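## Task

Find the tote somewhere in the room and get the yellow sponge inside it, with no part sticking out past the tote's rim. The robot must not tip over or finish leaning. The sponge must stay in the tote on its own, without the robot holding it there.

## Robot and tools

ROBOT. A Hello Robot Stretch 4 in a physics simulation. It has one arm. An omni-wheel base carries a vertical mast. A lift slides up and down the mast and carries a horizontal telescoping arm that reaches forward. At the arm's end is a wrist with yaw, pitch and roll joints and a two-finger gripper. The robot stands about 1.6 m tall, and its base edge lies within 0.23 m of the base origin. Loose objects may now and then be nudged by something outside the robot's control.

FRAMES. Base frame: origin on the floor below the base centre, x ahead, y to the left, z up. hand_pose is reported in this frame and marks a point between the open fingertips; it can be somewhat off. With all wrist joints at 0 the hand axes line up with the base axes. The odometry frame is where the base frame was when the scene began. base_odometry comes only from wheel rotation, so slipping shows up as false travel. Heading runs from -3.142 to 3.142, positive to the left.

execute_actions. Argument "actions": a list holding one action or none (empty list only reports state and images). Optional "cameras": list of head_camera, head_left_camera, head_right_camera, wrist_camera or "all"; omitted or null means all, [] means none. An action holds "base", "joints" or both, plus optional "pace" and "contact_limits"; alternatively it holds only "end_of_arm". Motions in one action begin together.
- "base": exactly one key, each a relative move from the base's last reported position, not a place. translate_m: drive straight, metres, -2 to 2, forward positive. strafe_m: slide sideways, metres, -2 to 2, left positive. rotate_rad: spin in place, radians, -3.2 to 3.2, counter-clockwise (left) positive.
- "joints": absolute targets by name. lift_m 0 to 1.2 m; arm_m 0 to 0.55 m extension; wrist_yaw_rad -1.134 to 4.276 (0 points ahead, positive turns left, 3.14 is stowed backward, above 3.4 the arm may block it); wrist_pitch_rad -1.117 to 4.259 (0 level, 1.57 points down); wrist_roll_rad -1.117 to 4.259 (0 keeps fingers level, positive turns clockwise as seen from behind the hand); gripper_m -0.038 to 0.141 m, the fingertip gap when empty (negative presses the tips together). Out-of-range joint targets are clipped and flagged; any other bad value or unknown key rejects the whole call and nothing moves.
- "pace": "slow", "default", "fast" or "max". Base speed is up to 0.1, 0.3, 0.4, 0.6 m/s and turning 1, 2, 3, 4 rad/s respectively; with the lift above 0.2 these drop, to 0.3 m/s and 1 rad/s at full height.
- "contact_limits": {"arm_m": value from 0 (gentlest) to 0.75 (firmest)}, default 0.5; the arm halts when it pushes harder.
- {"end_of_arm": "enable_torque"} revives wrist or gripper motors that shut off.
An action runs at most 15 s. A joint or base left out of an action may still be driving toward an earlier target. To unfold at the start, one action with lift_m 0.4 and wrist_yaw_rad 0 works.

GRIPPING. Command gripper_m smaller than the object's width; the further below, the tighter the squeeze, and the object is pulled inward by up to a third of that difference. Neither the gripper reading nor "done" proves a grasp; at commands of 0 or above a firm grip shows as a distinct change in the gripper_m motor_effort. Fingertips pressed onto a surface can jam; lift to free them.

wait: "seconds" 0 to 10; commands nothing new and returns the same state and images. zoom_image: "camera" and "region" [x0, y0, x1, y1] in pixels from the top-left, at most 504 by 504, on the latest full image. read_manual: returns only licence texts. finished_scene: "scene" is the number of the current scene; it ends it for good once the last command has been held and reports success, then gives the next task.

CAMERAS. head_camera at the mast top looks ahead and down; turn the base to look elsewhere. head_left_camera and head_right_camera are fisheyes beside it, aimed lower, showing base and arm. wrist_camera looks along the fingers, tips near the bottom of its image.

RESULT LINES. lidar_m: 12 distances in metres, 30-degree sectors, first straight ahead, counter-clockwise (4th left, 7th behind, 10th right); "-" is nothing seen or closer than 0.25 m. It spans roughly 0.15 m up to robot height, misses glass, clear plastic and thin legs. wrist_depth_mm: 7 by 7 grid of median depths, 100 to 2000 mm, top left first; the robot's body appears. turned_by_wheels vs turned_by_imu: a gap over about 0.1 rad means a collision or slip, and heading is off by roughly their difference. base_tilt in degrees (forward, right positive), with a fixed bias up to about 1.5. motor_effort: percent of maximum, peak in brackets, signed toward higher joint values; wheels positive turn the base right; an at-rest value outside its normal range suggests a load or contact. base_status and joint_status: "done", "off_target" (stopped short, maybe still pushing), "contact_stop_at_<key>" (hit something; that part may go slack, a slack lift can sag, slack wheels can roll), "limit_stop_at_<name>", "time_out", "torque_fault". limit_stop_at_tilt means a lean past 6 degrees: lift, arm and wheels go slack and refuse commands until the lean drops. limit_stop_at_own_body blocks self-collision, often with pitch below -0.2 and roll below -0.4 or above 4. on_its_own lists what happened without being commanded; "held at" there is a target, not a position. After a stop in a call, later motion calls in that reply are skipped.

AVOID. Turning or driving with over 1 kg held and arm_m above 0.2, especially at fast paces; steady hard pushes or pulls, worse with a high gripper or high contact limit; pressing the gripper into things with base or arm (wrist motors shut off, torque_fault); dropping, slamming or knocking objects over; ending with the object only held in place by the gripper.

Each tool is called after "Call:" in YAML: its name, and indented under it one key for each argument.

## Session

Call:
execute_actions:
  actions: []

Scene clock: 0.00 s.
base_odometry: x=+0.000 y=+0.000 heading=+0.000 (m, m, rad; odometry frame)
turned_by_wheels: +0.000 (rad since the last result)
turned_by_imu: +0.000 (rad since the last result)
base_tilt: forward=-0.3 right=+0.9 (deg)
lidar_m: 0.69 0.74 0.99 1.48 1.29 0.85 0.78 2.39 1.25 1.12 1.14 2.47
base_status: not commanded
joint_positions: lift_m=+0.212 arm_m=+0.001 wrist_yaw_rad=+3.098 wrist_pitch_rad=-0.004 wrist_roll_rad=+0.012 gripper_m=+0.057
joint_status: not commanded
motor_effort: lift_m=+20 arm_m=+0 wrist_yaw_rad=-1 wrist_pitch_rad=-5 wrist_roll_rad=-1 gripper_m=-4 wheel_0=+0 wheel_1=+0 wheel_2=+0 (%)
hand_pose: x=-0.1124 y=+0.0998 z=+0.3915 quat_wxyz=(+0.022, +0.002, +0.006, +1.000) (m; base frame)
wrist_depth_mm: - 133 878 891 931 960 976 / - 124 184 904 946 960 991 / - 136 211 931 960 976 1008 / 137 161 904 917 946 991 1025 / 1921 1921 931 931 960 1008 1042 / 1078 1182 931 151 960 1008 1060 / 809 820 891 - 878 798 809
pictures: head_camera, head_left_camera, head_right_camera, wrist_camera
Images, in order (width x height): head_camera 420x560, head_left_camera 420x672, head_right_camera 420x672, wrist_camera 616x392.

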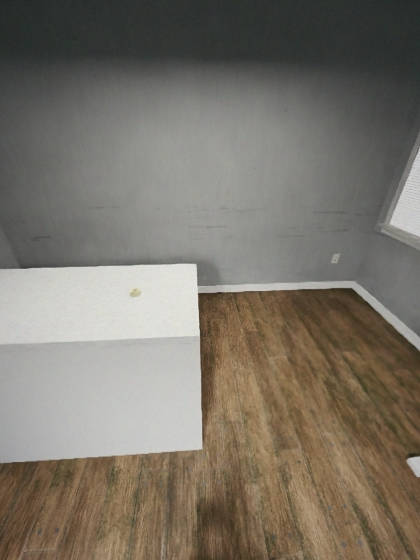

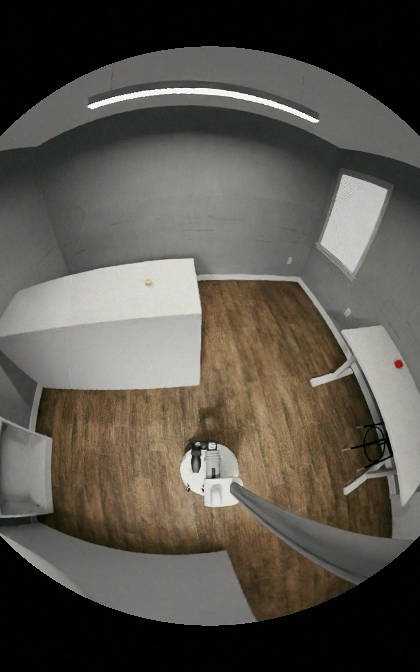

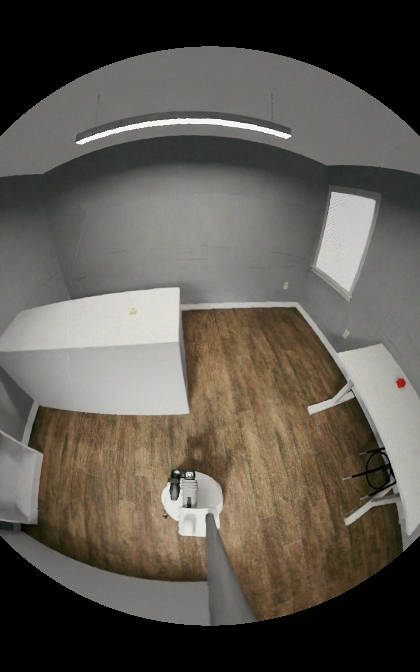

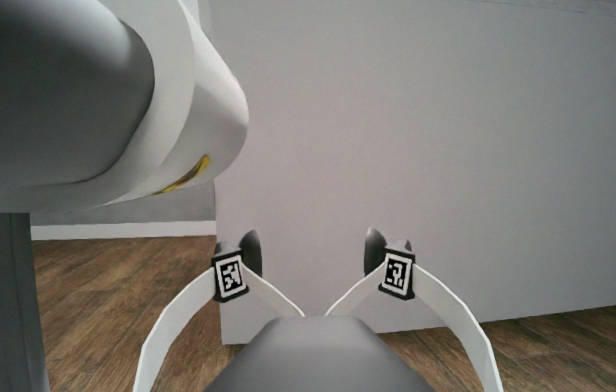

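The item on this counter looks like the tape roll again; look around.

Call:
zoom_image:
  camera: "head_camera"
  region: [100, 270, 170, 320]

Call:
execute_actions:
  actions:
    - {"base":{"rotate_rad":2.4},"pace":"max"}
  cameras: ["head_camera","head_left_camera"]

Region (100, 270, 170, 320) of head_camera's 420x560 image, scaled by 7.200, with more detail than that image has; it fills the top 360 rows of this view, and the rest is white.

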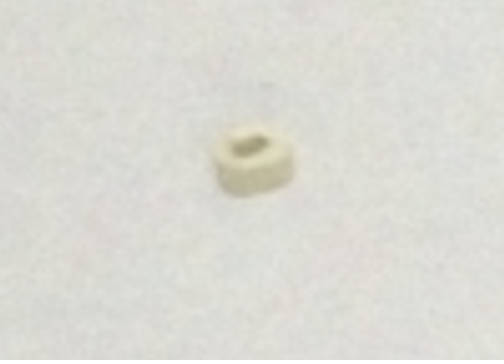

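Scene clock: 4.47 s.
base_odometry: x=+0.000 y=+0.000 heading=+2.400 (m, m, rad; odometry frame)
turned_by_wheels: +2.400 (rad since the last result)
turned_by_imu: +2.423 (rad since the last result)
base_tilt: forward=-0.3 right=+1.0 (deg)
lidar_m: 0.95 0.77 0.77 1.37 1.15 1.14 1.32 2.35 0.72 0.83 1.36 1.46
base_status: done
joint_positions: lift_m=+0.212 arm_m=+0.001 wrist_yaw_rad=+3.098 wrist_pitch_rad=-0.004 wrist_roll_rad=+0.012 gripper_m=+0.057
joint_status: not commanded
motor_effort: lift_m=+20(20) arm_m=+0(0) wrist_yaw_rad=-1(1) wrist_pitch_rad=-5(5) wrist_roll_rad=+0(0) gripper_m=-4(2) wheel_0=-1(8) wheel_1=-1(7) wheel_2=+0(11) (%)
hand_pose: x=-0.1124 y=+0.0999 z=+0.3915 quat_wxyz=(+0.022, +0.002, +0.006, +1.000) (m; base frame)
wrist_depth_mm: - 133 - - - 1756 1618 / - 125 184 - 1921 1366 1160 / - 136 211 - - 1863 1576 / 137 162 - - - 1863 1618 / 1983 1983 1708 1921 1499 1756 1618 / 1078 1182 1008 150 991 1118 1078 / 809 820 891 - 866 798 820
pictures: head_camera, head_left_camera
Images, in order (width x height): head_camera 420x560, head_left_camera 420x672.

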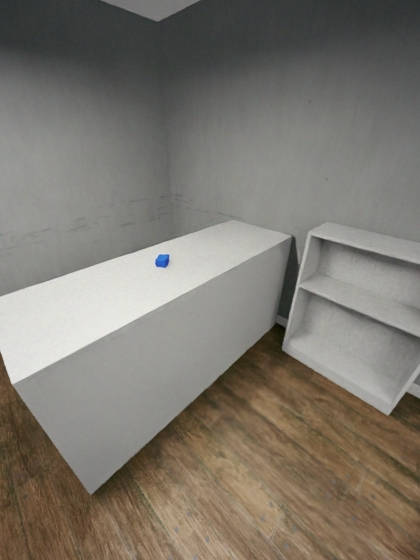

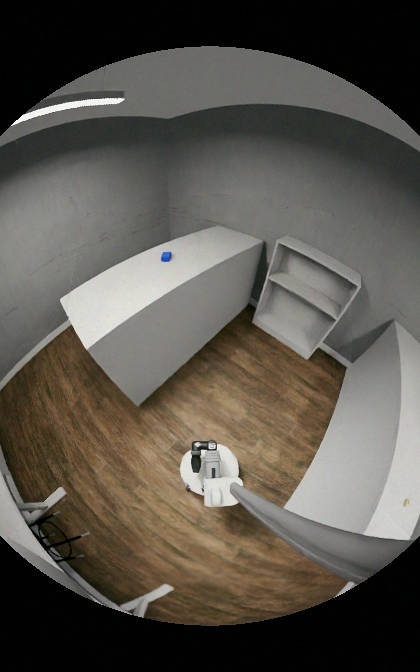

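Call:
execute_actions:
  actions:
    - {"base":{"rotate_rad":2.0},"pace":"max"}
  cameras: ["head_camera","head_left_camera","head_right_camera"]

Scene clock: 7.50 s.
base_odometry: x=+0.000 y=+0.000 heading=-1.883 (m, m, rad; odometry frame)
turned_by_wheels: +2.000 (rad since the last result)
turned_by_imu: +2.019 (rad since the last result)
base_tilt: forward=-0.3 right=+0.9 (deg)
lidar_m: 1.16 1.11 1.23 2.40 0.71 0.80 1.21 1.48 1.00 0.79 0.75 2.43
base_status: done
joint_positions: lift_m=+0.212 arm_m=+0.001 wrist_yaw_rad=+3.098 wrist_pitch_rad=-0.004 wrist_roll_rad=+0.012 gripper_m=+0.057
joint_status: not commanded
motor_effort: lift_m=+20(20) arm_m=+0(0) wrist_yaw_rad=-1(1) wrist_pitch_rad=-5(5) wrist_roll_rad=-1(1) gripper_m=-6(5) wheel_0=+1(8) wheel_1=+1(7) wheel_2=+1(10) (%)
hand_pose: x=-0.1124 y=+0.0998 z=+0.3915 quat_wxyz=(+0.022, +0.002, +0.006, +1.000) (m; base frame)
wrist_depth_mm: - 133 1863 - 1098 809 676 / - 124 185 1661 1098 831 676 / - 136 211 1661 1118 842 676 / 137 162 1983 1756 1138 854 683 / 1537 1537 1576 1618 1008 854 691 / 1078 1160 1008 151 976 798 707 / 820 831 878 - 866 759 707
pictures: head_camera, head_left_camera, head_right_camera
Images, in order (width x height): head_camera 420x560, head_left_camera 420x672, head_right_camera 420x672.

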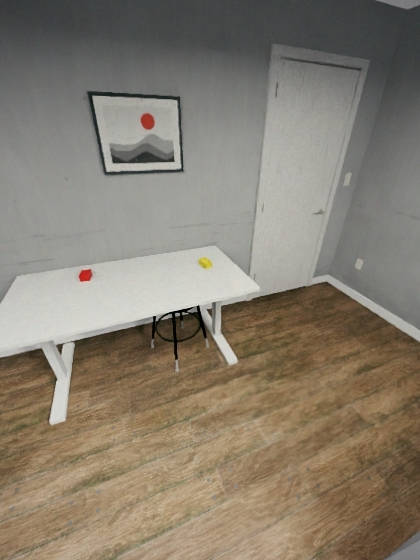

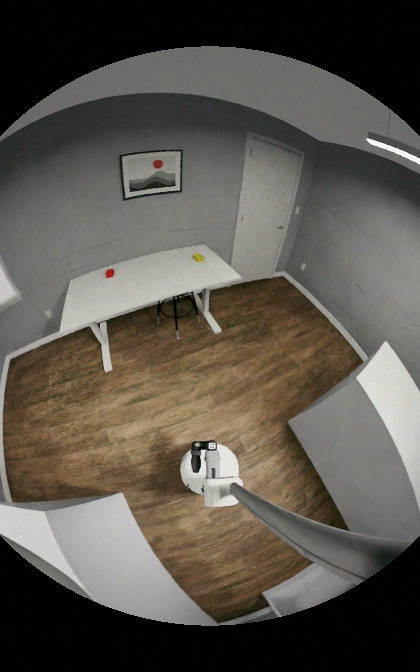

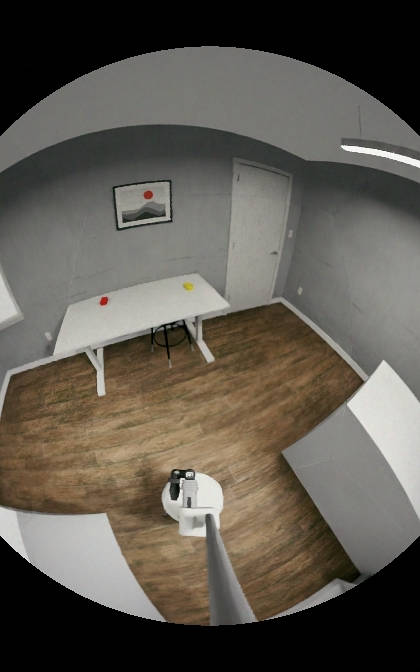

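Call:
execute_actions:
  actions:
    - {"base":{"translate_m":0.7},"joints":{"lift_m":0.95,"wrist_yaw_rad":0,"wrist_pitch_rad":0.5,"gripper_m":0.14},"pace":"fast"}

Scene clock: 12.27 s.
base_odometry: x=-0.215 y=-0.666 heading=-1.883 (m, m, rad; odometry frame)
turned_by_wheels: +0.000 (rad since the last result)
turned_by_imu: -0.002 (rad since the last result)
base_tilt: forward=-0.3 right=+0.9 (deg)
lidar_m: 0.49 0.47 0.51 0.82 1.69 1.18 1.71 1.36 0.81 0.99 2.05 0.67
base_status: done
joint_positions: lift_m=+0.950 arm_m=+0.001 wrist_yaw_rad=+0.000 wrist_pitch_rad=+0.502 wrist_roll_rad=+0.011 gripper_m=+0.140
joint_status: all done
motor_effort: lift_m=+25(27) arm_m=+0(0) wrist_yaw_rad=-2(7) wrist_pitch_rad=-4(8) wrist_roll_rad=+0(0) gripper_m=+0(5) wheel_0=+0(8) wheel_1=+0(7) wheel_2=+0(10) (%)
hand_pose: x=+0.4250 y=-0.0874 z=+0.9891 quat_wxyz=(+0.969, +0.006, +0.248, -0.001) (m; base frame)
wrist_depth_mm: 866 931 1025 1118 1182 1366 1464 / 917 991 1098 1182 1308 1464 1661 / 946 991 976 1025 1464 1618 1863 / 768 768 759 759 1537 1808 1863 / 627 603 621 621 615 1537 1618 / 521 512 517 150 1366 1366 1366 / 462 469 488 - 1255 1205 1205
pictures: head_camera, head_left_camera, head_right_camera, wrist_camera
Images, in order (width x height): head_camera 420x560, head_left_camera 420x672, head_right_camera 420x672, wrist_camera 616x392.

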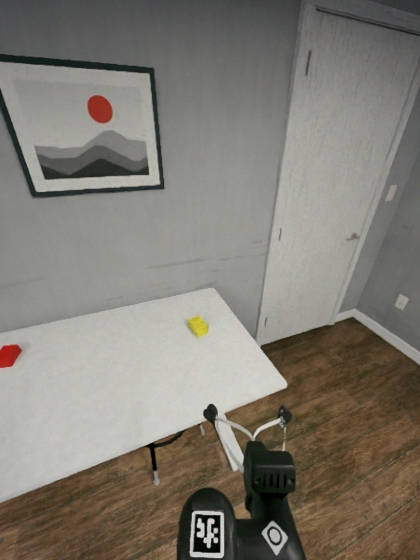

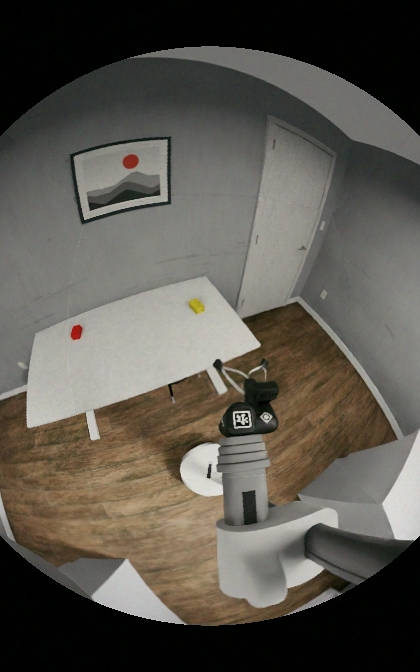

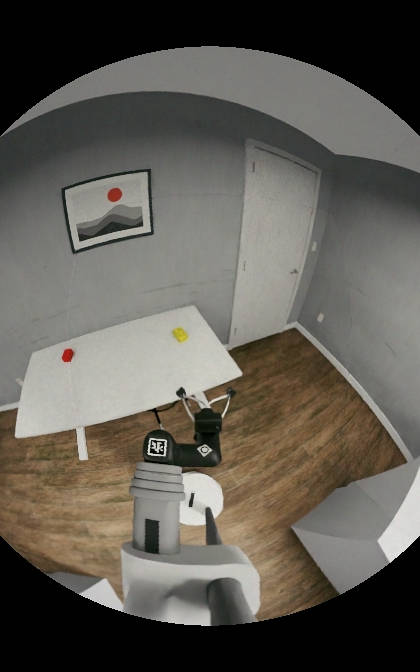

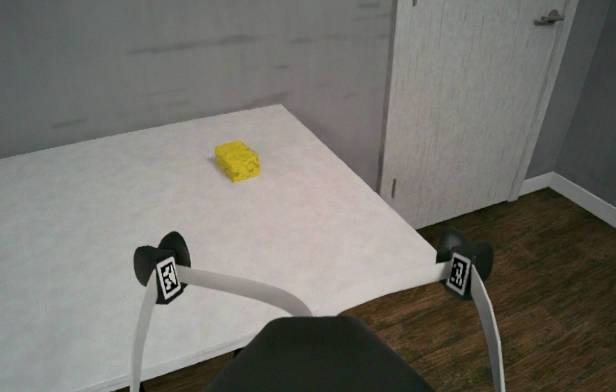

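Call:
execute_actions:
  actions:
    - {"base":{"translate_m":0.13},"joints":{"wrist_yaw_rad":0.42,"arm_m":0.2,"lift_m":0.85},"pace":"fast"}
  cameras: []

Call:
execute_actions:
  actions:
    - {"base":{"strafe_m":0.055},"joints":{"arm_m":0.4,"lift_m":0.78},"pace":"fast"}
  cameras: ["wrist_camera","head_left_camera"]

Scene clock: 22.93 s.
base_odometry: x=-0.255 y=-0.790 heading=-1.883 (m, m, rad; odometry frame)
turned_by_wheels: +0.000 (rad since the last result)
turned_by_imu: -0.001 (rad since the last result)
base_tilt: forward=-0.3 right=+0.9 (deg)
lidar_m: 0.38 0.35 0.41 0.60 2.70 1.32 1.76 1.27 0.86 1.20 2.01 0.50
base_status: done
joint_positions: lift_m=+0.850 arm_m=+0.199 wrist_yaw_rad=+0.420 wrist_pitch_rad=+0.502 wrist_roll_rad=+0.011 gripper_m=+0.140
joint_status: all done
motor_effort: lift_m=+17(23) arm_m=+8(8) wrist_yaw_rad=-1(4) wrist_pitch_rad=-5(5) wrist_roll_rad=-2(1) gripper_m=+0(0) wheel_0=+0(5) wheel_1=+0(4) wheel_2=+0(9) (%)
hand_pose: x=+0.6362 y=+0.0233 z=+0.8898 quat_wxyz=(+0.948, -0.046, +0.244, +0.201) (m; base frame)
wrist_depth_mm: 715 707 715 699 699 691 691 / 759 768 768 768 759 750 750 / 768 750 741 732 723 809 809 / 591 580 580 549 569 621 904 / 477 462 473 452 455 433 960 / 402 389 392 151 384 382 1042 / 353 347 355 - 351 342 345
pictures: none
No camera images: the call's "cameras" was empty. Leave "cameras" out to get every camera's image.

Scene clock: 24.37 s.
base_odometry: x=-0.203 y=-0.807 heading=-1.883 (m, m, rad; odometry frame)
turned_by_wheels: +0.000 (rad since the last result)
turned_by_imu: +0.000 (rad since the last result)
base_tilt: forward=-0.3 right=+0.9 (deg)
lidar_m: 0.38 0.34 0.40 0.60 2.65 1.25 1.69 1.41 0.90 1.26 2.08 0.47
base_status: done
joint_positions: lift_m=+0.780 arm_m=+0.399 wrist_yaw_rad=+0.420 wrist_pitch_rad=+0.502 wrist_roll_rad=+0.011 gripper_m=+0.140
joint_status: all done
motor_effort: lift_m=+17(19) arm_m=+8(9) wrist_yaw_rad=+0(0) wrist_pitch_rad=-5(5) wrist_roll_rad=-1(1) gripper_m=-1(1) wheel_0=+0(9) wheel_1=-2(7) wheel_2=+0(1) (%)
hand_pose: x=+0.8361 y=+0.0233 z=+0.8198 quat_wxyz=(+0.948, -0.046, +0.244, +0.201) (m; base frame)
wrist_depth_mm: 525 512 517 517 512 508 500 / 559 559 559 554 549 549 544 / 597 591 585 564 569 585 597 / 462 459 452 449 445 442 661 / 377 359 373 304 366 338 699 / 315 306 306 150 291 297 314 / 277 272 279 - 277 267 266
pictures: head_left_camera, wrist_camera
Images, in order (width x height): head_left_camera 420x672, wrist_camera 616x392.

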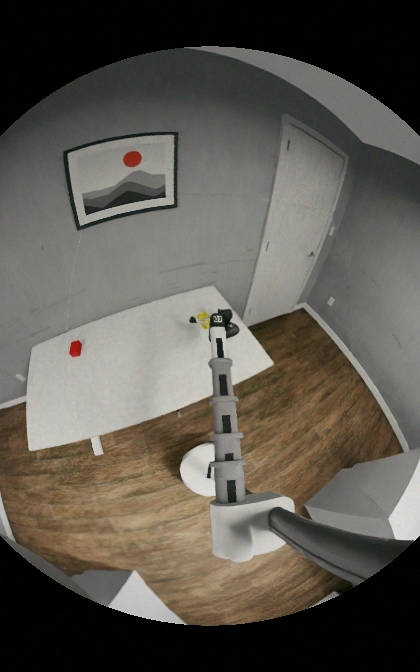

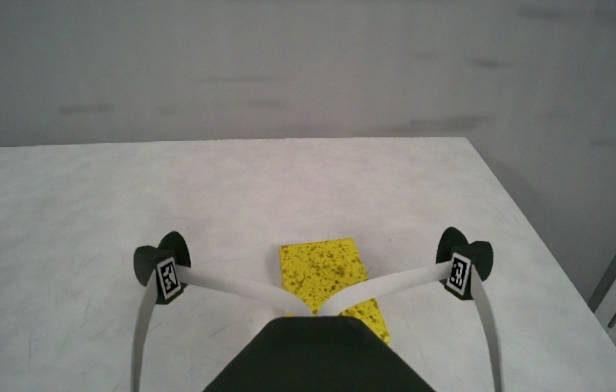

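Call:
execute_actions:
  actions:
    - {"joints":{"arm_m":0.455,"wrist_yaw_rad":0.49}}
  cameras: []

Call:
execute_actions:
  actions:
    - {"joints":{"lift_m":0.717}}
  cameras: ["wrist_camera","head_left_camera"]

Scene clock: 30.37 s.
base_odometry: x=-0.203 y=-0.807 heading=-1.883 (m, m, rad; odometry frame)
turned_by_wheels: +0.000 (rad since the last result)
turned_by_imu: +0.000 (rad since the last result)
base_tilt: forward=-0.3 right=+0.9 (deg)
lidar_m: 0.35 0.35 0.39 0.61 2.63 1.24 1.68 1.41 0.90 1.21 2.06 0.45
base_status: not commanded
joint_positions: lift_m=+0.780 arm_m=+0.454 wrist_yaw_rad=+0.490 wrist_pitch_rad=+0.502 wrist_roll_rad=+0.011 gripper_m=+0.140
joint_status: all done
motor_effort: lift_m=+16(17) arm_m=+8(9) wrist_yaw_rad=-1(2) wrist_pitch_rad=-4(5) wrist_roll_rad=-1(1) gripper_m=+0(1) wheel_0=+0(0) wheel_1=-2(2) wheel_2=+0(0) (%)
hand_pose: x=+0.8888 y=+0.0419 z=+0.8198 quat_wxyz=(+0.940, -0.055, +0.242, +0.234) (m; base frame)
wrist_depth_mm: 492 484 473 462 455 442 433 / 530 521 508 504 488 480 466 / 574 559 549 535 525 512 512 / 462 459 452 449 445 442 559 / 375 359 370 368 368 338 492 / 314 304 306 151 301 298 304 / 277 272 279 - 276 267 266
pictures: none
No camera images: the call's "cameras" was empty. Leave "cameras" out to get every camera's image.

Scene clock: 31.57 s.
base_odometry: x=-0.203 y=-0.807 heading=-1.883 (m, m, rad; odometry frame)
turned_by_wheels: +0.000 (rad since the last result)
turned_by_imu: +0.000 (rad since the last result)
base_tilt: forward=-0.3 right=+0.9 (deg)
lidar_m: 0.36 0.34 0.40 0.62 2.65 1.25 1.68 1.39 0.90 1.20 2.06 0.48
base_status: not commanded
joint_positions: lift_m=+0.717 arm_m=+0.454 wrist_yaw_rad=+0.490 wrist_pitch_rad=+0.502 wrist_roll_rad=+0.011 gripper_m=+0.140
joint_status: all done
motor_effort: lift_m=+16(18) arm_m=+8(8) wrist_yaw_rad=-1(1) wrist_pitch_rad=-4(4) wrist_roll_rad=-1(1) gripper_m=-1(1) wheel_0=+0(0) wheel_1=-2(2) wheel_2=+0(0) (%)
hand_pose: x=+0.8888 y=+0.0419 z=+0.7568 quat_wxyz=(+0.940, -0.055, +0.242, +0.234) (m; base frame)
wrist_depth_mm: 488 484 473 466 455 442 433 / 535 521 512 500 488 477 466 / 452 442 433 430 427 427 504 / 349 345 342 338 336 332 330 / 282 271 279 212 276 254 271 / 236 229 229 151 220 224 229 / 208 205 210 - 202 200 203
pictures: head_left_camera, wrist_camera
Images, in order (width x height): head_left_camera 420x672, wrist_camera 616x392.

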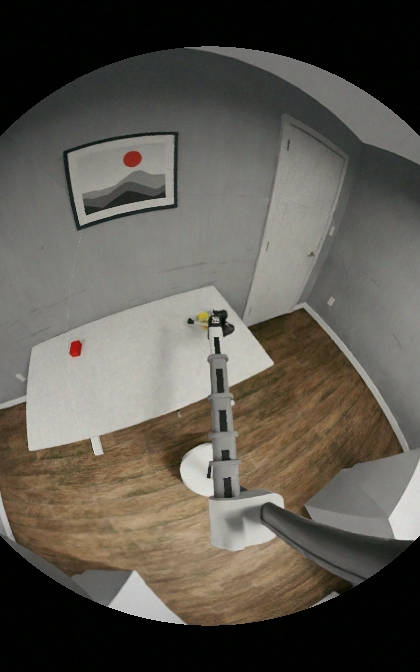

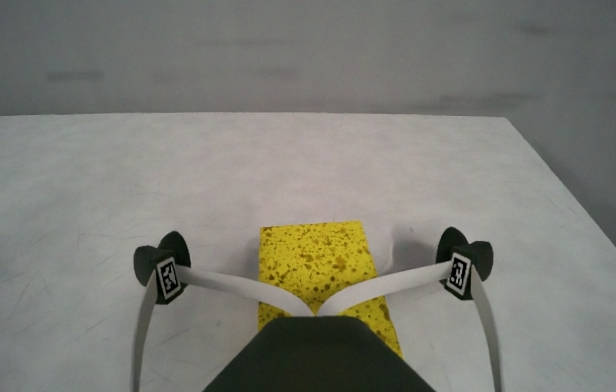

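Call:
execute_actions:
  actions:
    - {"joints":{"arm_m":0.44,"gripper_m":0.1}}
  cameras: []

Call:
execute_actions:
  actions:
    - {"joints":{"gripper_m":0.02}}
  cameras: ["wrist_camera"]

Call:
execute_actions:
  actions:
    - {"joints":{"lift_m":0.77}}
  cameras: ["wrist_camera"]

Scene clock: 35.53 s.
base_odometry: x=-0.203 y=-0.807 heading=-1.883 (m, m, rad; odometry frame)
turned_by_wheels: +0.000 (rad since the last result)
turned_by_imu: +0.000 (rad since the last result)
base_tilt: forward=-0.3 right=+0.9 (deg)
lidar_m: 0.38 0.35 0.38 0.60 2.64 1.26 1.69 1.40 0.91 1.26 2.07 0.46
base_status: not commanded
joint_positions: lift_m=+0.717 arm_m=+0.441 wrist_yaw_rad=+0.490 wrist_pitch_rad=+0.502 wrist_roll_rad=+0.011 gripper_m=+0.100
joint_status: all done
motor_effort: lift_m=+16(16) arm_m=-8(8) wrist_yaw_rad=-1(2) wrist_pitch_rad=-5(4) wrist_roll_rad=+0(2) gripper_m=-2(1) wheel_0=+0(0) wheel_1=-2(2) wheel_2=+0(0) (%)
hand_pose: x=+0.8766 y=+0.0419 z=+0.7568 quat_wxyz=(+0.940, -0.055, +0.242, +0.234) (m; base frame)
wrist_depth_mm: 504 492 484 477 466 455 445 / 544 530 517 512 504 488 477 / 455 445 436 427 424 427 512 / 347 343 342 338 334 332 330 / 281 281 268 214 216 273 271 / 236 230 223 151 183 224 229 / 208 204 211 - 199 200 202
pictures: none
No camera images: the call's "cameras" was empty. Leave "cameras" out to get every camera's image.

Scene clock: 37.17 s.
base_odometry: x=-0.203 y=-0.807 heading=-1.883 (m, m, rad; odometry frame)
turned_by_wheels: +0.000 (rad since the last result)
turned_by_imu: +0.000 (rad since the last result)
base_tilt: forward=-0.2 right=+0.9 (deg)
lidar_m: 0.39 0.34 0.39 0.58 2.66 1.26 1.71 1.41 0.91 1.20 2.06 0.45
base_status: not commanded
joint_positions: lift_m=+0.717 arm_m=+0.441 wrist_yaw_rad=+0.490 wrist_pitch_rad=+0.502 wrist_roll_rad=+0.011 gripper_m=+0.021
joint_status: all done
motor_effort: lift_m=+16(16) arm_m=-7(7) wrist_yaw_rad=-1(1) wrist_pitch_rad=-5(5) wrist_roll_rad=+0(2) gripper_m=-24(25) wheel_0=+0(0) wheel_1=-2(2) wheel_2=+0(0) (%)
hand_pose: x=+0.8766 y=+0.0419 z=+0.7568 quat_wxyz=(+0.940, -0.055, +0.242, +0.234) (m; base frame)
wrist_depth_mm: 504 496 488 477 466 452 445 / 539 535 525 512 500 492 477 / 452 442 433 427 424 424 512 / 347 345 340 338 336 334 330 / 282 281 270 204 208 272 271 / 236 229 192 173 183 218 229 / 208 204 210 - 202 200 202
pictures: wrist_camera
Images, in order (width x height): wrist_camera 616x392.

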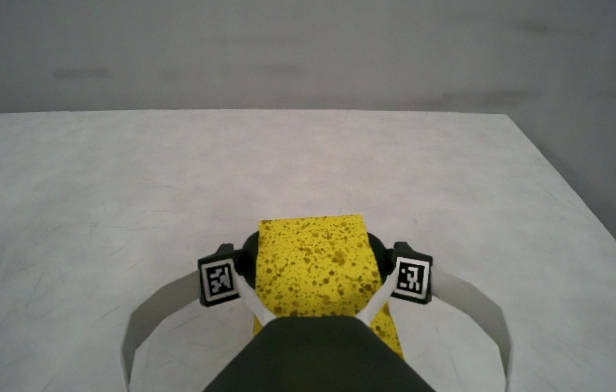

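Scene clock: 38.30 s.
base_odometry: x=-0.203 y=-0.807 heading=-1.883 (m, m, rad; odometry frame)
turned_by_wheels: +0.000 (rad since the last result)
turned_by_imu: +0.000 (rad since the last result)
base_tilt: forward=-0.3 right=+1.0 (deg)
lidar_m: 0.37 0.35 0.40 0.60 2.65 1.25 1.69 1.39 0.90 1.20 2.05 0.47
base_status: not commanded
joint_positions: lift_m=+0.770 arm_m=+0.441 wrist_yaw_rad=+0.490 wrist_pitch_rad=+0.502 wrist_roll_rad=+0.011 gripper_m=+0.021
joint_status: all done
motor_effort: lift_m=+26(26) arm_m=-7(7) wrist_yaw_rad=-1(1) wrist_pitch_rad=-5(4) wrist_roll_rad=+2(1) gripper_m=-24(23) wheel_0=+0(0) wheel_1=-2(2) wheel_2=+0(0) (%)
hand_pose: x=+0.8765 y=+0.0419 z=+0.8090 quat_wxyz=(+0.940, -0.055, +0.242, +0.234) (m; base frame)
wrist_depth_mm: 504 492 484 477 466 455 442 / 544 530 525 512 504 488 480 / 574 564 554 539 530 521 521 / 439 436 433 430 427 424 569 / 357 359 345 204 208 349 345 / 301 293 192 173 183 277 291 / 265 259 267 - 256 254 255
pictures: wrist_camera
Images, in order (width x height): wrist_camera 616x392.

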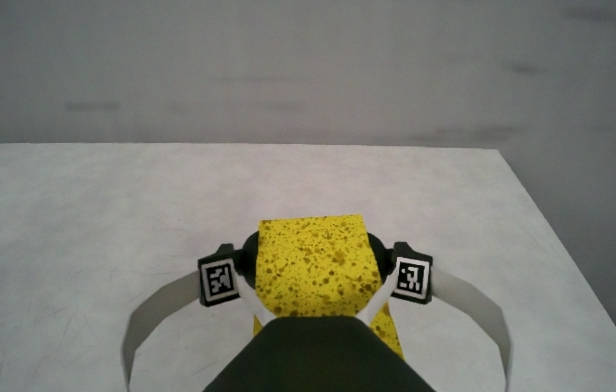

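Call:
execute_actions:
  actions:
    - {"base":{"translate_m":-0.15},"joints":{"arm_m":0.0,"wrist_yaw_rad":0},"pace":"fast"}
  cameras: []

Call:
execute_actions:
  actions:
    - {"base":{"rotate_rad":-1.1},"pace":"fast"}
  cameras: ["head_camera","head_right_camera"]

Scene clock: 43.90 s.
base_odometry: x=-0.156 y=-0.664 heading=-1.883 (m, m, rad; odometry frame)
turned_by_wheels: +0.000 (rad since the last result)
turned_by_imu: +0.000 (rad since the last result)
base_tilt: forward=-0.3 right=+0.9 (deg)
lidar_m: 0.50 0.45 0.54 0.79 2.58 1.12 1.62 1.53 0.83 0.99 2.13 0.63
base_status: done
joint_positions: lift_m=+0.770 arm_m=+0.002 wrist_yaw_rad=+0.000 wrist_pitch_rad=+0.502 wrist_roll_rad=+0.011 gripper_m=+0.021
joint_status: all done
joint sent to its limit — the command would take arm_m past its lower limit, so that joint was sent only as far as its limit.
motor_effort: lift_m=+25(26) arm_m=-8(8) wrist_yaw_rad=+0(7) wrist_pitch_rad=-5(6) wrist_roll_rad=-2(1) gripper_m=-24(24) wheel_0=+0(6) wheel_1=+0(6) wheel_2=+0(11) (%)
hand_pose: x=+0.4262 y=-0.0875 z=+0.8089 quat_wxyz=(+0.969, +0.006, +0.249, -0.002) (m; base frame)
wrist_depth_mm: 854 917 1008 1078 1205 1336 1464 / 842 809 778 768 1281 1464 1661 / 574 569 564 554 554 1537 1808 / 442 445 436 433 469 1576 1661 / 362 373 375 204 208 1397 1397 / 1160 866 192 173 184 1118 1138 / 1042 1025 1042 - 1025 1008 1008
pictures: none
No camera images: the call's "cameras" was empty. Leave "cameras" out to get every camera's image.

Scene clock: 45.57 s.
base_odometry: x=-0.156 y=-0.664 heading=-2.983 (m, m, rad; odometry frame)
turned_by_wheels: -1.100 (rad since the last result)
turned_by_imu: -1.111 (rad since the last result)
base_tilt: forward=-0.3 right=+0.9 (deg)
lidar_m: 2.10 0.66 0.51 0.49 0.52 0.75 2.58 1.12 1.49 1.82 0.84 0.94
base_status: done
joint_positions: lift_m=+0.770 arm_m=+0.002 wrist_yaw_rad=+0.000 wrist_pitch_rad=+0.502 wrist_roll_rad=+0.011 gripper_m=+0.021
joint_status: not commanded
motor_effort: lift_m=+25(26) arm_m=-8(7) wrist_yaw_rad=-1(0) wrist_pitch_rad=-6(6) wrist_roll_rad=+0(2) gripper_m=-24(23) wheel_0=+1(5) wheel_1=-1(6) wheel_2=-1(6) (%)
hand_pose: x=+0.4262 y=-0.0874 z=+0.8090 quat_wxyz=(+0.969, +0.006, +0.249, -0.001) (m; base frame)
wrist_depth_mm: 1756 1863 1808 1756 1756 1708 1661 / 1708 1983 1921 1921 1863 1863 1808 / 1756 - - - - 1983 904 / 1661 1708 1708 1661 1708 1708 891 / 1430 1397 1366 204 207 1366 891 / 1182 1160 192 173 183 1042 866 / 1042 1025 1060 - 1008 1025 878
pictures: head_camera, head_right_camera
Images, in order (width x height): head_camera 420x560, head_right_camera 420x672.

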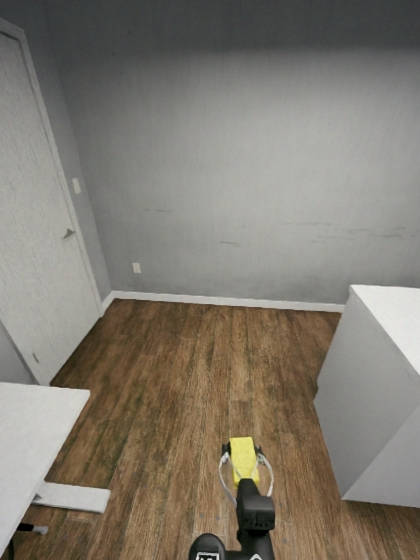

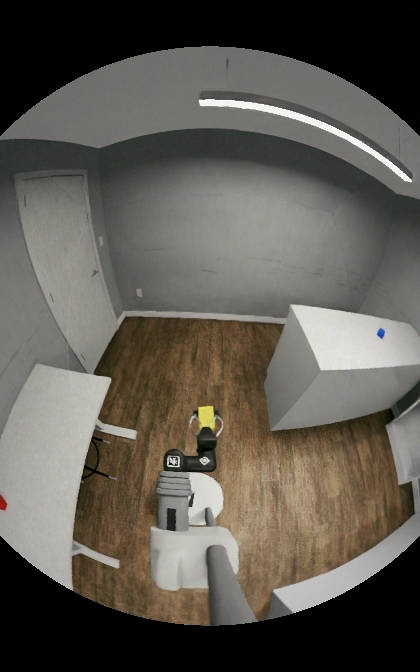

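Call:
execute_actions:
  actions:
    - {"base":{"translate_m":1.4},"joints":{"lift_m":0.5},"pace":"fast"}
  cameras: ["head_right_camera"]

Scene clock: 53.10 s.
base_odometry: x=-1.539 y=-0.885 heading=-2.983 (m, m, rad; odometry frame)
turned_by_wheels: +0.000 (rad since the last result)
turned_by_imu: -0.004 (rad since the last result)
base_tilt: forward=-0.3 right=+0.9 (deg)
lidar_m: 0.71 0.79 1.15 1.15 1.12 0.92 2.21 0.94 0.71 1.14 0.96 0.76
base_status: done
joint_positions: lift_m=+0.500 arm_m=+0.002 wrist_yaw_rad=+0.000 wrist_pitch_rad=+0.502 wrist_roll_rad=+0.011 gripper_m=+0.021
joint_status: all done
motor_effort: lift_m=+17(26) arm_m=-7(7) wrist_yaw_rad=-1(2) wrist_pitch_rad=-5(6) wrist_roll_rad=+0(1) gripper_m=-25(24) wheel_0=+0(5) wheel_1=+0(6) wheel_2=+1(9) (%)
hand_pose: x=+0.4262 y=-0.0874 z=+0.5397 quat_wxyz=(+0.969, +0.006, +0.248, -0.001) (m; base frame)
wrist_depth_mm: 488 480 477 469 462 452 445 / 525 521 517 504 500 484 484 / 580 569 564 549 544 530 521 / 640 634 627 597 597 585 580 / 723 707 654 204 207 654 647 / 809 778 193 173 183 691 723 / 759 741 759 - 741 723 723
pictures: head_right_camera
Images, in order (width x height): head_right_camera 420x672.

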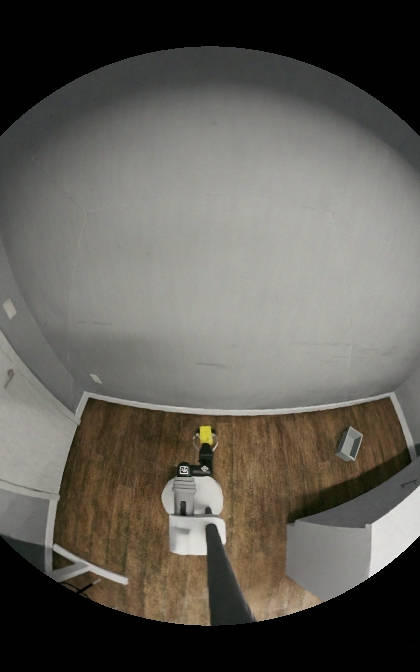

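Lucky again.

Call:
execute_actions:
  actions:
    - {"base":{"translate_m":0.18},"joints":{"lift_m":0.45,"wrist_pitch_rad":0.8},"pace":"fast"}
  cameras: []

Call:
execute_actions:
  actions:
    - {"base":{"rotate_rad":-1.6},"pace":"fast"}
  cameras: ["head_camera","head_right_camera","wrist_camera"]

Scene clock: 57.70 s.
base_odometry: x=-1.717 y=-0.913 heading=-2.983 (m, m, rad; odometry frame)
turned_by_wheels: +0.000 (rad since the last result)
turned_by_imu: -0.001 (rad since the last result)
base_tilt: forward=-0.3 right=+0.9 (deg)
lidar_m: 0.54 0.58 0.86 1.11 1.23 1.08 2.64 0.94 0.81 1.26 0.75 0.55
base_status: done
joint_positions: lift_m=+0.450 arm_m=+0.002 wrist_yaw_rad=+0.000 wrist_pitch_rad=+0.802 wrist_roll_rad=+0.011 gripper_m=+0.021
joint_status: all done
motor_effort: lift_m=+17(15) arm_m=-7(7) wrist_yaw_rad=-1(1) wrist_pitch_rad=-3(6) wrist_roll_rad=-2(1) gripper_m=-24(24) wheel_0=-1(6) wheel_1=+0(6) wheel_2=+0(11) (%)
hand_pose: x=+0.3739 y=-0.0874 z=+0.4213 quat_wxyz=(+0.921, +0.005, +0.390, -0.002) (m; base frame)
wrist_depth_mm: 347 342 338 334 327 320 314 / 389 387 382 377 370 362 355 / 459 452 445 433 427 418 407 / 554 539 525 500 504 496 480 / 676 647 591 204 208 597 585 / 640 627 192 173 183 615 627 / 591 585 597 - 580 574 574
pictures: none
No camera images: the call's "cameras" was empty. Leave "cameras" out to get every camera's image.

Scene clock: 59.50 s.
base_odometry: x=-1.717 y=-0.913 heading=+1.700 (m, m, rad; odometry frame)
turned_by_wheels: -1.600 (rad since the last result)
turned_by_imu: -1.615 (rad since the last result)
base_tilt: forward=-0.3 right=+0.9 (deg)
lidar_m: 1.26 0.77 0.58 0.54 0.57 0.85 1.16 1.21 1.06 1.74 0.97 0.81
base_status: done
joint_positions: lift_m=+0.450 arm_m=+0.002 wrist_yaw_rad=+0.000 wrist_pitch_rad=+0.802 wrist_roll_rad=+0.011 gripper_m=+0.021
joint_status: not commanded
motor_effort: lift_m=+17(17) arm_m=-7(7) wrist_yaw_rad=-1(2) wrist_pitch_rad=-3(4) wrist_roll_rad=-2(2) gripper_m=-25(24) wheel_0=+1(7) wheel_1=-1(9) wheel_2=-1(8) (%)
hand_pose: x=+0.3740 y=-0.0874 z=+0.4213 quat_wxyz=(+0.921, +0.005, +0.390, -0.002) (m; base frame)
wrist_depth_mm: 891 1182 1160 1138 1205 750 512 / 917 1042 1060 1042 1025 759 544 / 878 904 917 891 891 854 615 / 798 798 798 788 788 768 732 / 723 715 691 204 208 699 691 / 647 627 193 173 183 609 634 / 591 585 591 - 580 580 574
pictures: head_camera, head_right_camera, wrist_camera
Images, in order (width x height): head_camera 420x560, head_right_camera 420x672, wrist_camera 616x392.

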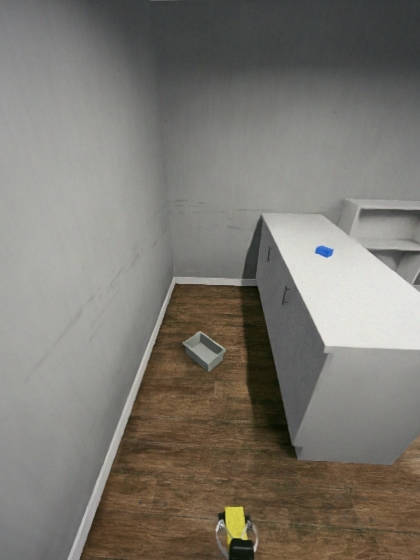

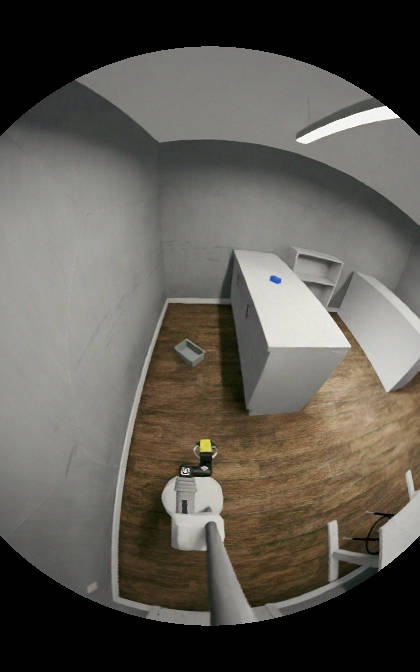

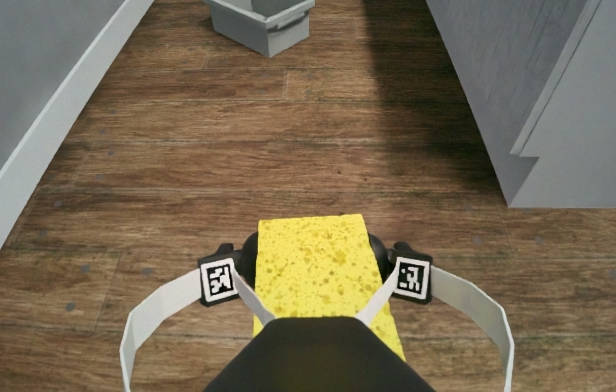

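Call:
execute_actions:
  actions:
    - {"base":{"translate_m":0.7},"joints":{"arm_m":0.15,"wrist_pitch_rad":1.2},"pace":"fast"}
  cameras: ["head_camera","wrist_camera"]

Scene clock: 64.83 s.
base_odometry: x=-1.807 y=-0.219 heading=+1.700 (m, m, rad; odometry frame)
turned_by_wheels: +0.000 (rad since the last result)
turned_by_imu: -0.002 (rad since the last result)
base_tilt: forward=-0.3 right=+0.9 (deg)
lidar_m: 0.56 0.74 0.55 0.50 0.56 0.79 1.86 1.50 1.63 0.38 0.42 0.59
base_status: done
joint_positions: lift_m=+0.450 arm_m=+0.149 wrist_yaw_rad=+0.000 wrist_pitch_rad=+1.201 wrist_roll_rad=+0.011 gripper_m=+0.021
joint_status: all done
motor_effort: lift_m=+17(17) arm_m=+8(8) wrist_yaw_rad=-1(0) wrist_pitch_rad=-1(4) wrist_roll_rad=-1(1) gripper_m=-24(23) wheel_0=+0(7) wheel_1=-1(6) wheel_2=+1(10) (%)
hand_pose: x=+0.4239 y=-0.0874 z=+0.3596 quat_wxyz=(+0.825, +0.005, +0.565, -0.003) (m; base frame)
wrist_depth_mm: 707 615 647 691 691 699 621 / 676 661 661 654 661 654 627 / 647 640 591 621 634 627 615 / 615 609 609 609 609 603 591 / 585 585 574 204 207 574 580 / 564 559 193 173 183 549 554 / 544 544 544 - 539 535 535
pictures: head_camera, wrist_camera
Images, in order (width x height): head_camera 420x560, wrist_camera 616x392.

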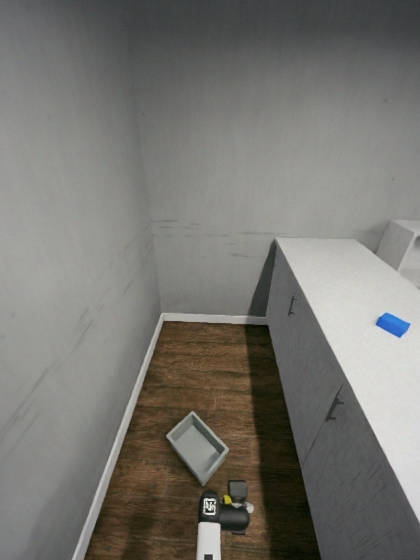

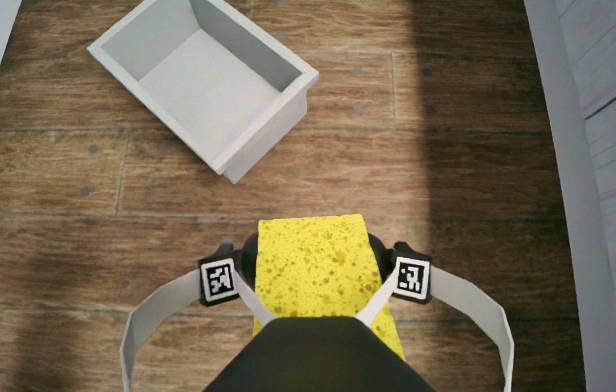

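Call:
execute_actions:
  actions:
    - {"base":{"strafe_m":0.2},"joints":{"arm_m":0.548,"wrist_yaw_rad":-0.72,"lift_m":0.36}}
  cameras: ["head_camera","wrist_camera"]

Scene clock: 75.23 s.
base_odometry: x=-2.005 y=-0.245 heading=+1.700 (m, m, rad; odometry frame)
turned_by_wheels: +0.000 (rad since the last result)
turned_by_imu: -0.001 (rad since the last result)
base_tilt: forward=-0.3 right=+0.9 (deg)
lidar_m: 0.61 0.47 0.35 0.32 0.35 0.48 1.64 1.68 1.64 0.56 0.61 0.63
base_status: done
joint_positions: lift_m=+0.360 arm_m=+0.547 wrist_yaw_rad=-0.720 wrist_pitch_rad=+1.201 wrist_roll_rad=+0.011 gripper_m=+0.021
joint_status: all done
motor_effort: lift_m=+16(17) arm_m=+8(8) wrist_yaw_rad=-1(5) wrist_pitch_rad=-1(2) wrist_roll_rad=+0(1) gripper_m=-24(23) wheel_0=+1(8) wheel_1=-1(5) wheel_2=+1(2) (%)
hand_pose: x=+0.7383 y=-0.1345 z=+0.2696 quat_wxyz=(+0.771, +0.203, +0.527, -0.294) (m; base frame)
wrist_depth_mm: 591 591 585 585 585 580 580 / 569 564 564 564 564 564 559 / 544 544 539 535 539 535 539 / 517 517 430 418 466 512 512 / 496 492 410 204 208 492 492 / 477 469 193 173 183 355 473 / 462 452 433 - 377 449 452
pictures: head_camera, wrist_camera
Images, in order (width x height): head_camera 420x560, wrist_camera 616x392.

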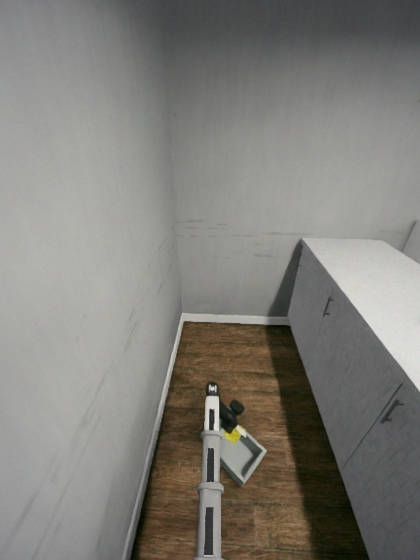

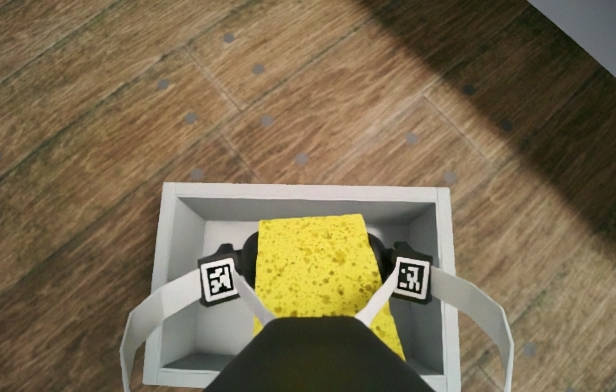

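Call:
execute_actions:
  actions:
    - {"joints":{"lift_m":0.17}}
  cameras: ["wrist_camera"]

Scene clock: 81.70 s.
base_odometry: x=-2.005 y=-0.245 heading=+1.700 (m, m, rad; odometry frame)
turned_by_wheels: +0.000 (rad since the last result)
turned_by_imu: +0.000 (rad since the last result)
base_tilt: forward=-0.2 right=+0.9 (deg)
lidar_m: 0.75 0.48 0.35 0.32 0.35 0.51 1.61 1.70 1.62 0.58 0.63 0.58
base_status: not commanded
joint_positions: lift_m=+0.170 arm_m=+0.547 wrist_yaw_rad=-0.720 wrist_pitch_rad=+1.201 wrist_roll_rad=+0.011 gripper_m=+0.021
joint_status: all done
motor_effort: lift_m=+16(13) arm_m=+7(7) wrist_yaw_rad=-2(1) wrist_pitch_rad=-2(1) wrist_roll_rad=+0(1) gripper_m=-24(25) wheel_0=+1(1) wheel_1=-1(1) wheel_2=+1(1) (%)
hand_pose: x=+0.7384 y=-0.1345 z=+0.0796 quat_wxyz=(+0.771, +0.203, +0.527, -0.294) (m; base frame)
wrist_depth_mm: 364 366 364 362 362 362 359 / 351 349 212 211 345 347 345 / 212 252 251 248 244 237 206 / 202 293 317 312 310 273 196 / 202 294 301 204 208 271 194 / 201 255 192 173 183 216 198 / 200 272 283 - 278 264 -
pictures: wrist_camera
Images, in order (width x height): wrist_camera 616x392.

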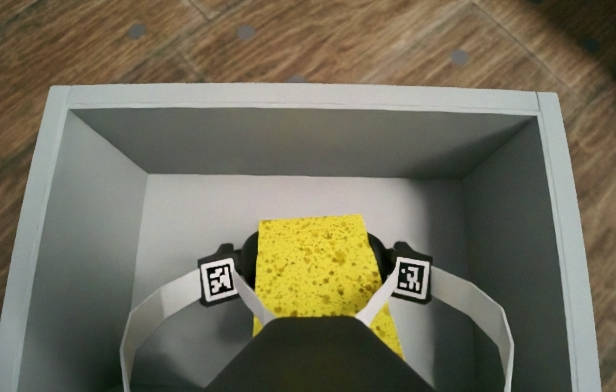

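Call:
execute_actions:
  actions:
    - {"joints":{"lift_m":0.148},"pace":"slow"}
  cameras: []

Call:
execute_actions:
  actions:
    - {"joints":{"gripper_m":0.09}}
  cameras: []

Call:
execute_actions:
  actions:
    - {"joints":{"lift_m":0.36},"pace":"fast"}
  cameras: ["wrist_camera","head_camera"]

Scene clock: 85.40 s.
base_odometry: x=-2.005 y=-0.245 heading=+1.700 (m, m, rad; odometry frame)
turned_by_wheels: +0.000 (rad since the last result)
turned_by_imu: +0.000 (rad since the last result)
base_tilt: forward=-0.3 right=+1.0 (deg)
lidar_m: 0.75 0.47 0.34 0.32 0.35 0.51 1.63 1.70 1.63 0.56 0.63 0.64
base_status: not commanded
joint_positions: lift_m=+0.148 arm_m=+0.547 wrist_yaw_rad=-0.720 wrist_pitch_rad=+1.201 wrist_roll_rad=+0.011 gripper_m=+0.021
joint_status: all done
motor_effort: lift_m=+16(15) arm_m=+8(8) wrist_yaw_rad=-2(2) wrist_pitch_rad=-2(2) wrist_roll_rad=+0(1) gripper_m=-24(24) wheel_0=+0(1) wheel_1=-1(1) wheel_2=+1(1) (%)
hand_pose: x=+0.7384 y=-0.1345 z=+0.0576 quat_wxyz=(+0.771, +0.203, +0.527, -0.294) (m; base frame)
wrist_depth_mm: 342 340 338 338 336 336 336 / 190 192 190 190 191 188 187 / 200 252 251 249 244 237 196 / 201 289 293 293 291 274 196 / 202 276 279 204 207 270 194 / 201 254 192 173 183 216 198 / 200 258 262 - 259 255 -
pictures: none
No camera images: the call's "cameras" was empty. Leave "cameras" out to get every camera's image.

Scene clock: 86.90 s.
base_odometry: x=-2.005 y=-0.245 heading=+1.700 (m, m, rad; odometry frame)
turned_by_wheels: +0.000 (rad since the last result)
turned_by_imu: +0.000 (rad since the last result)
base_tilt: forward=-0.3 right=+0.9 (deg)
lidar_m: 0.75 0.48 0.32 0.31 0.35 0.49 1.63 1.69 1.62 0.59 0.64 0.61
base_status: not commanded
joint_positions: lift_m=+0.148 arm_m=+0.547 wrist_yaw_rad=-0.720 wrist_pitch_rad=+1.201 wrist_roll_rad=+0.011 gripper_m=+0.090
joint_status: all done
motor_effort: lift_m=+16(16) arm_m=+8(7) wrist_yaw_rad=-1(2) wrist_pitch_rad=-2(2) wrist_roll_rad=+0(0) gripper_m=-2(22) wheel_0=+1(0) wheel_1=-1(1) wheel_2=+1(1) (%)
hand_pose: x=+0.7384 y=-0.1345 z=+0.0576 quat_wxyz=(+0.771, +0.203, +0.527, -0.294) (m; base frame)
wrist_depth_mm: 338 340 336 336 336 336 336 / 191 191 190 190 191 189 188 / 200 252 250 248 244 236 196 / 202 289 293 291 291 274 196 / 202 277 277 236 235 271 195 / 201 266 266 150 266 233 198 / 200 256 262 - 259 236 -
pictures: none
No camera images: the call's "cameras" was empty. Leave "cameras" out to get every camera's image.

Scene clock: 88.50 s.
base_odometry: x=-2.005 y=-0.245 heading=+1.700 (m, m, rad; odometry frame)
turned_by_wheels: +0.000 (rad since the last result)
turned_by_imu: +0.000 (rad since the last result)
base_tilt: forward=-0.3 right=+0.9 (deg)
lidar_m: 0.60 0.47 0.34 0.33 0.34 0.49 1.62 1.69 1.64 0.56 0.61 0.62
base_status: not commanded
joint_positions: lift_m=+0.360 arm_m=+0.547 wrist_yaw_rad=-0.720 wrist_pitch_rad=+1.201 wrist_roll_rad=+0.011 gripper_m=+0.090
joint_status: all done
motor_effort: lift_m=+25(28) arm_m=+8(8) wrist_yaw_rad=-2(1) wrist_pitch_rad=-2(2) wrist_roll_rad=+0(0) gripper_m=-2(5) wheel_0=+1(1) wheel_1=-1(1) wheel_2=+1(1) (%)
hand_pose: x=+0.7384 y=-0.1345 z=+0.2689 quat_wxyz=(+0.771, +0.203, +0.527, -0.294) (m; base frame)
wrist_depth_mm: 591 591 591 585 585 585 585 / 569 569 559 559 559 559 564 / 539 539 539 535 535 535 539 / 517 517 427 424 462 512 508 / 496 492 413 488 436 488 492 / 477 473 466 150 424 469 469 / 459 455 433 - 413 399 452
pictures: head_camera, wrist_camera
Images, in order (width x height): head_camera 420x560, wrist_camera 616x392.

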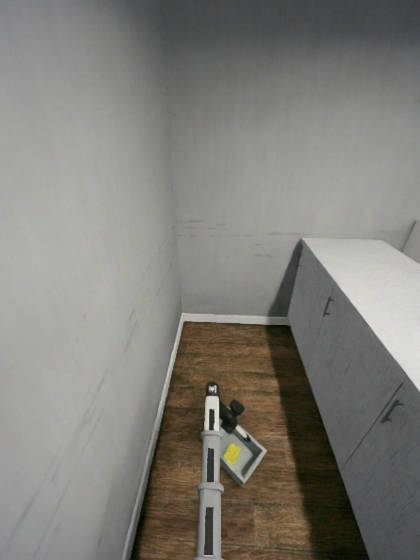

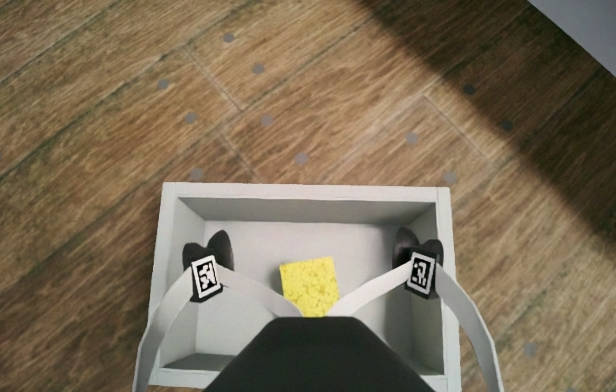

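Call:
finished_scene:
  scene: 2

The scene is finished: the task was done.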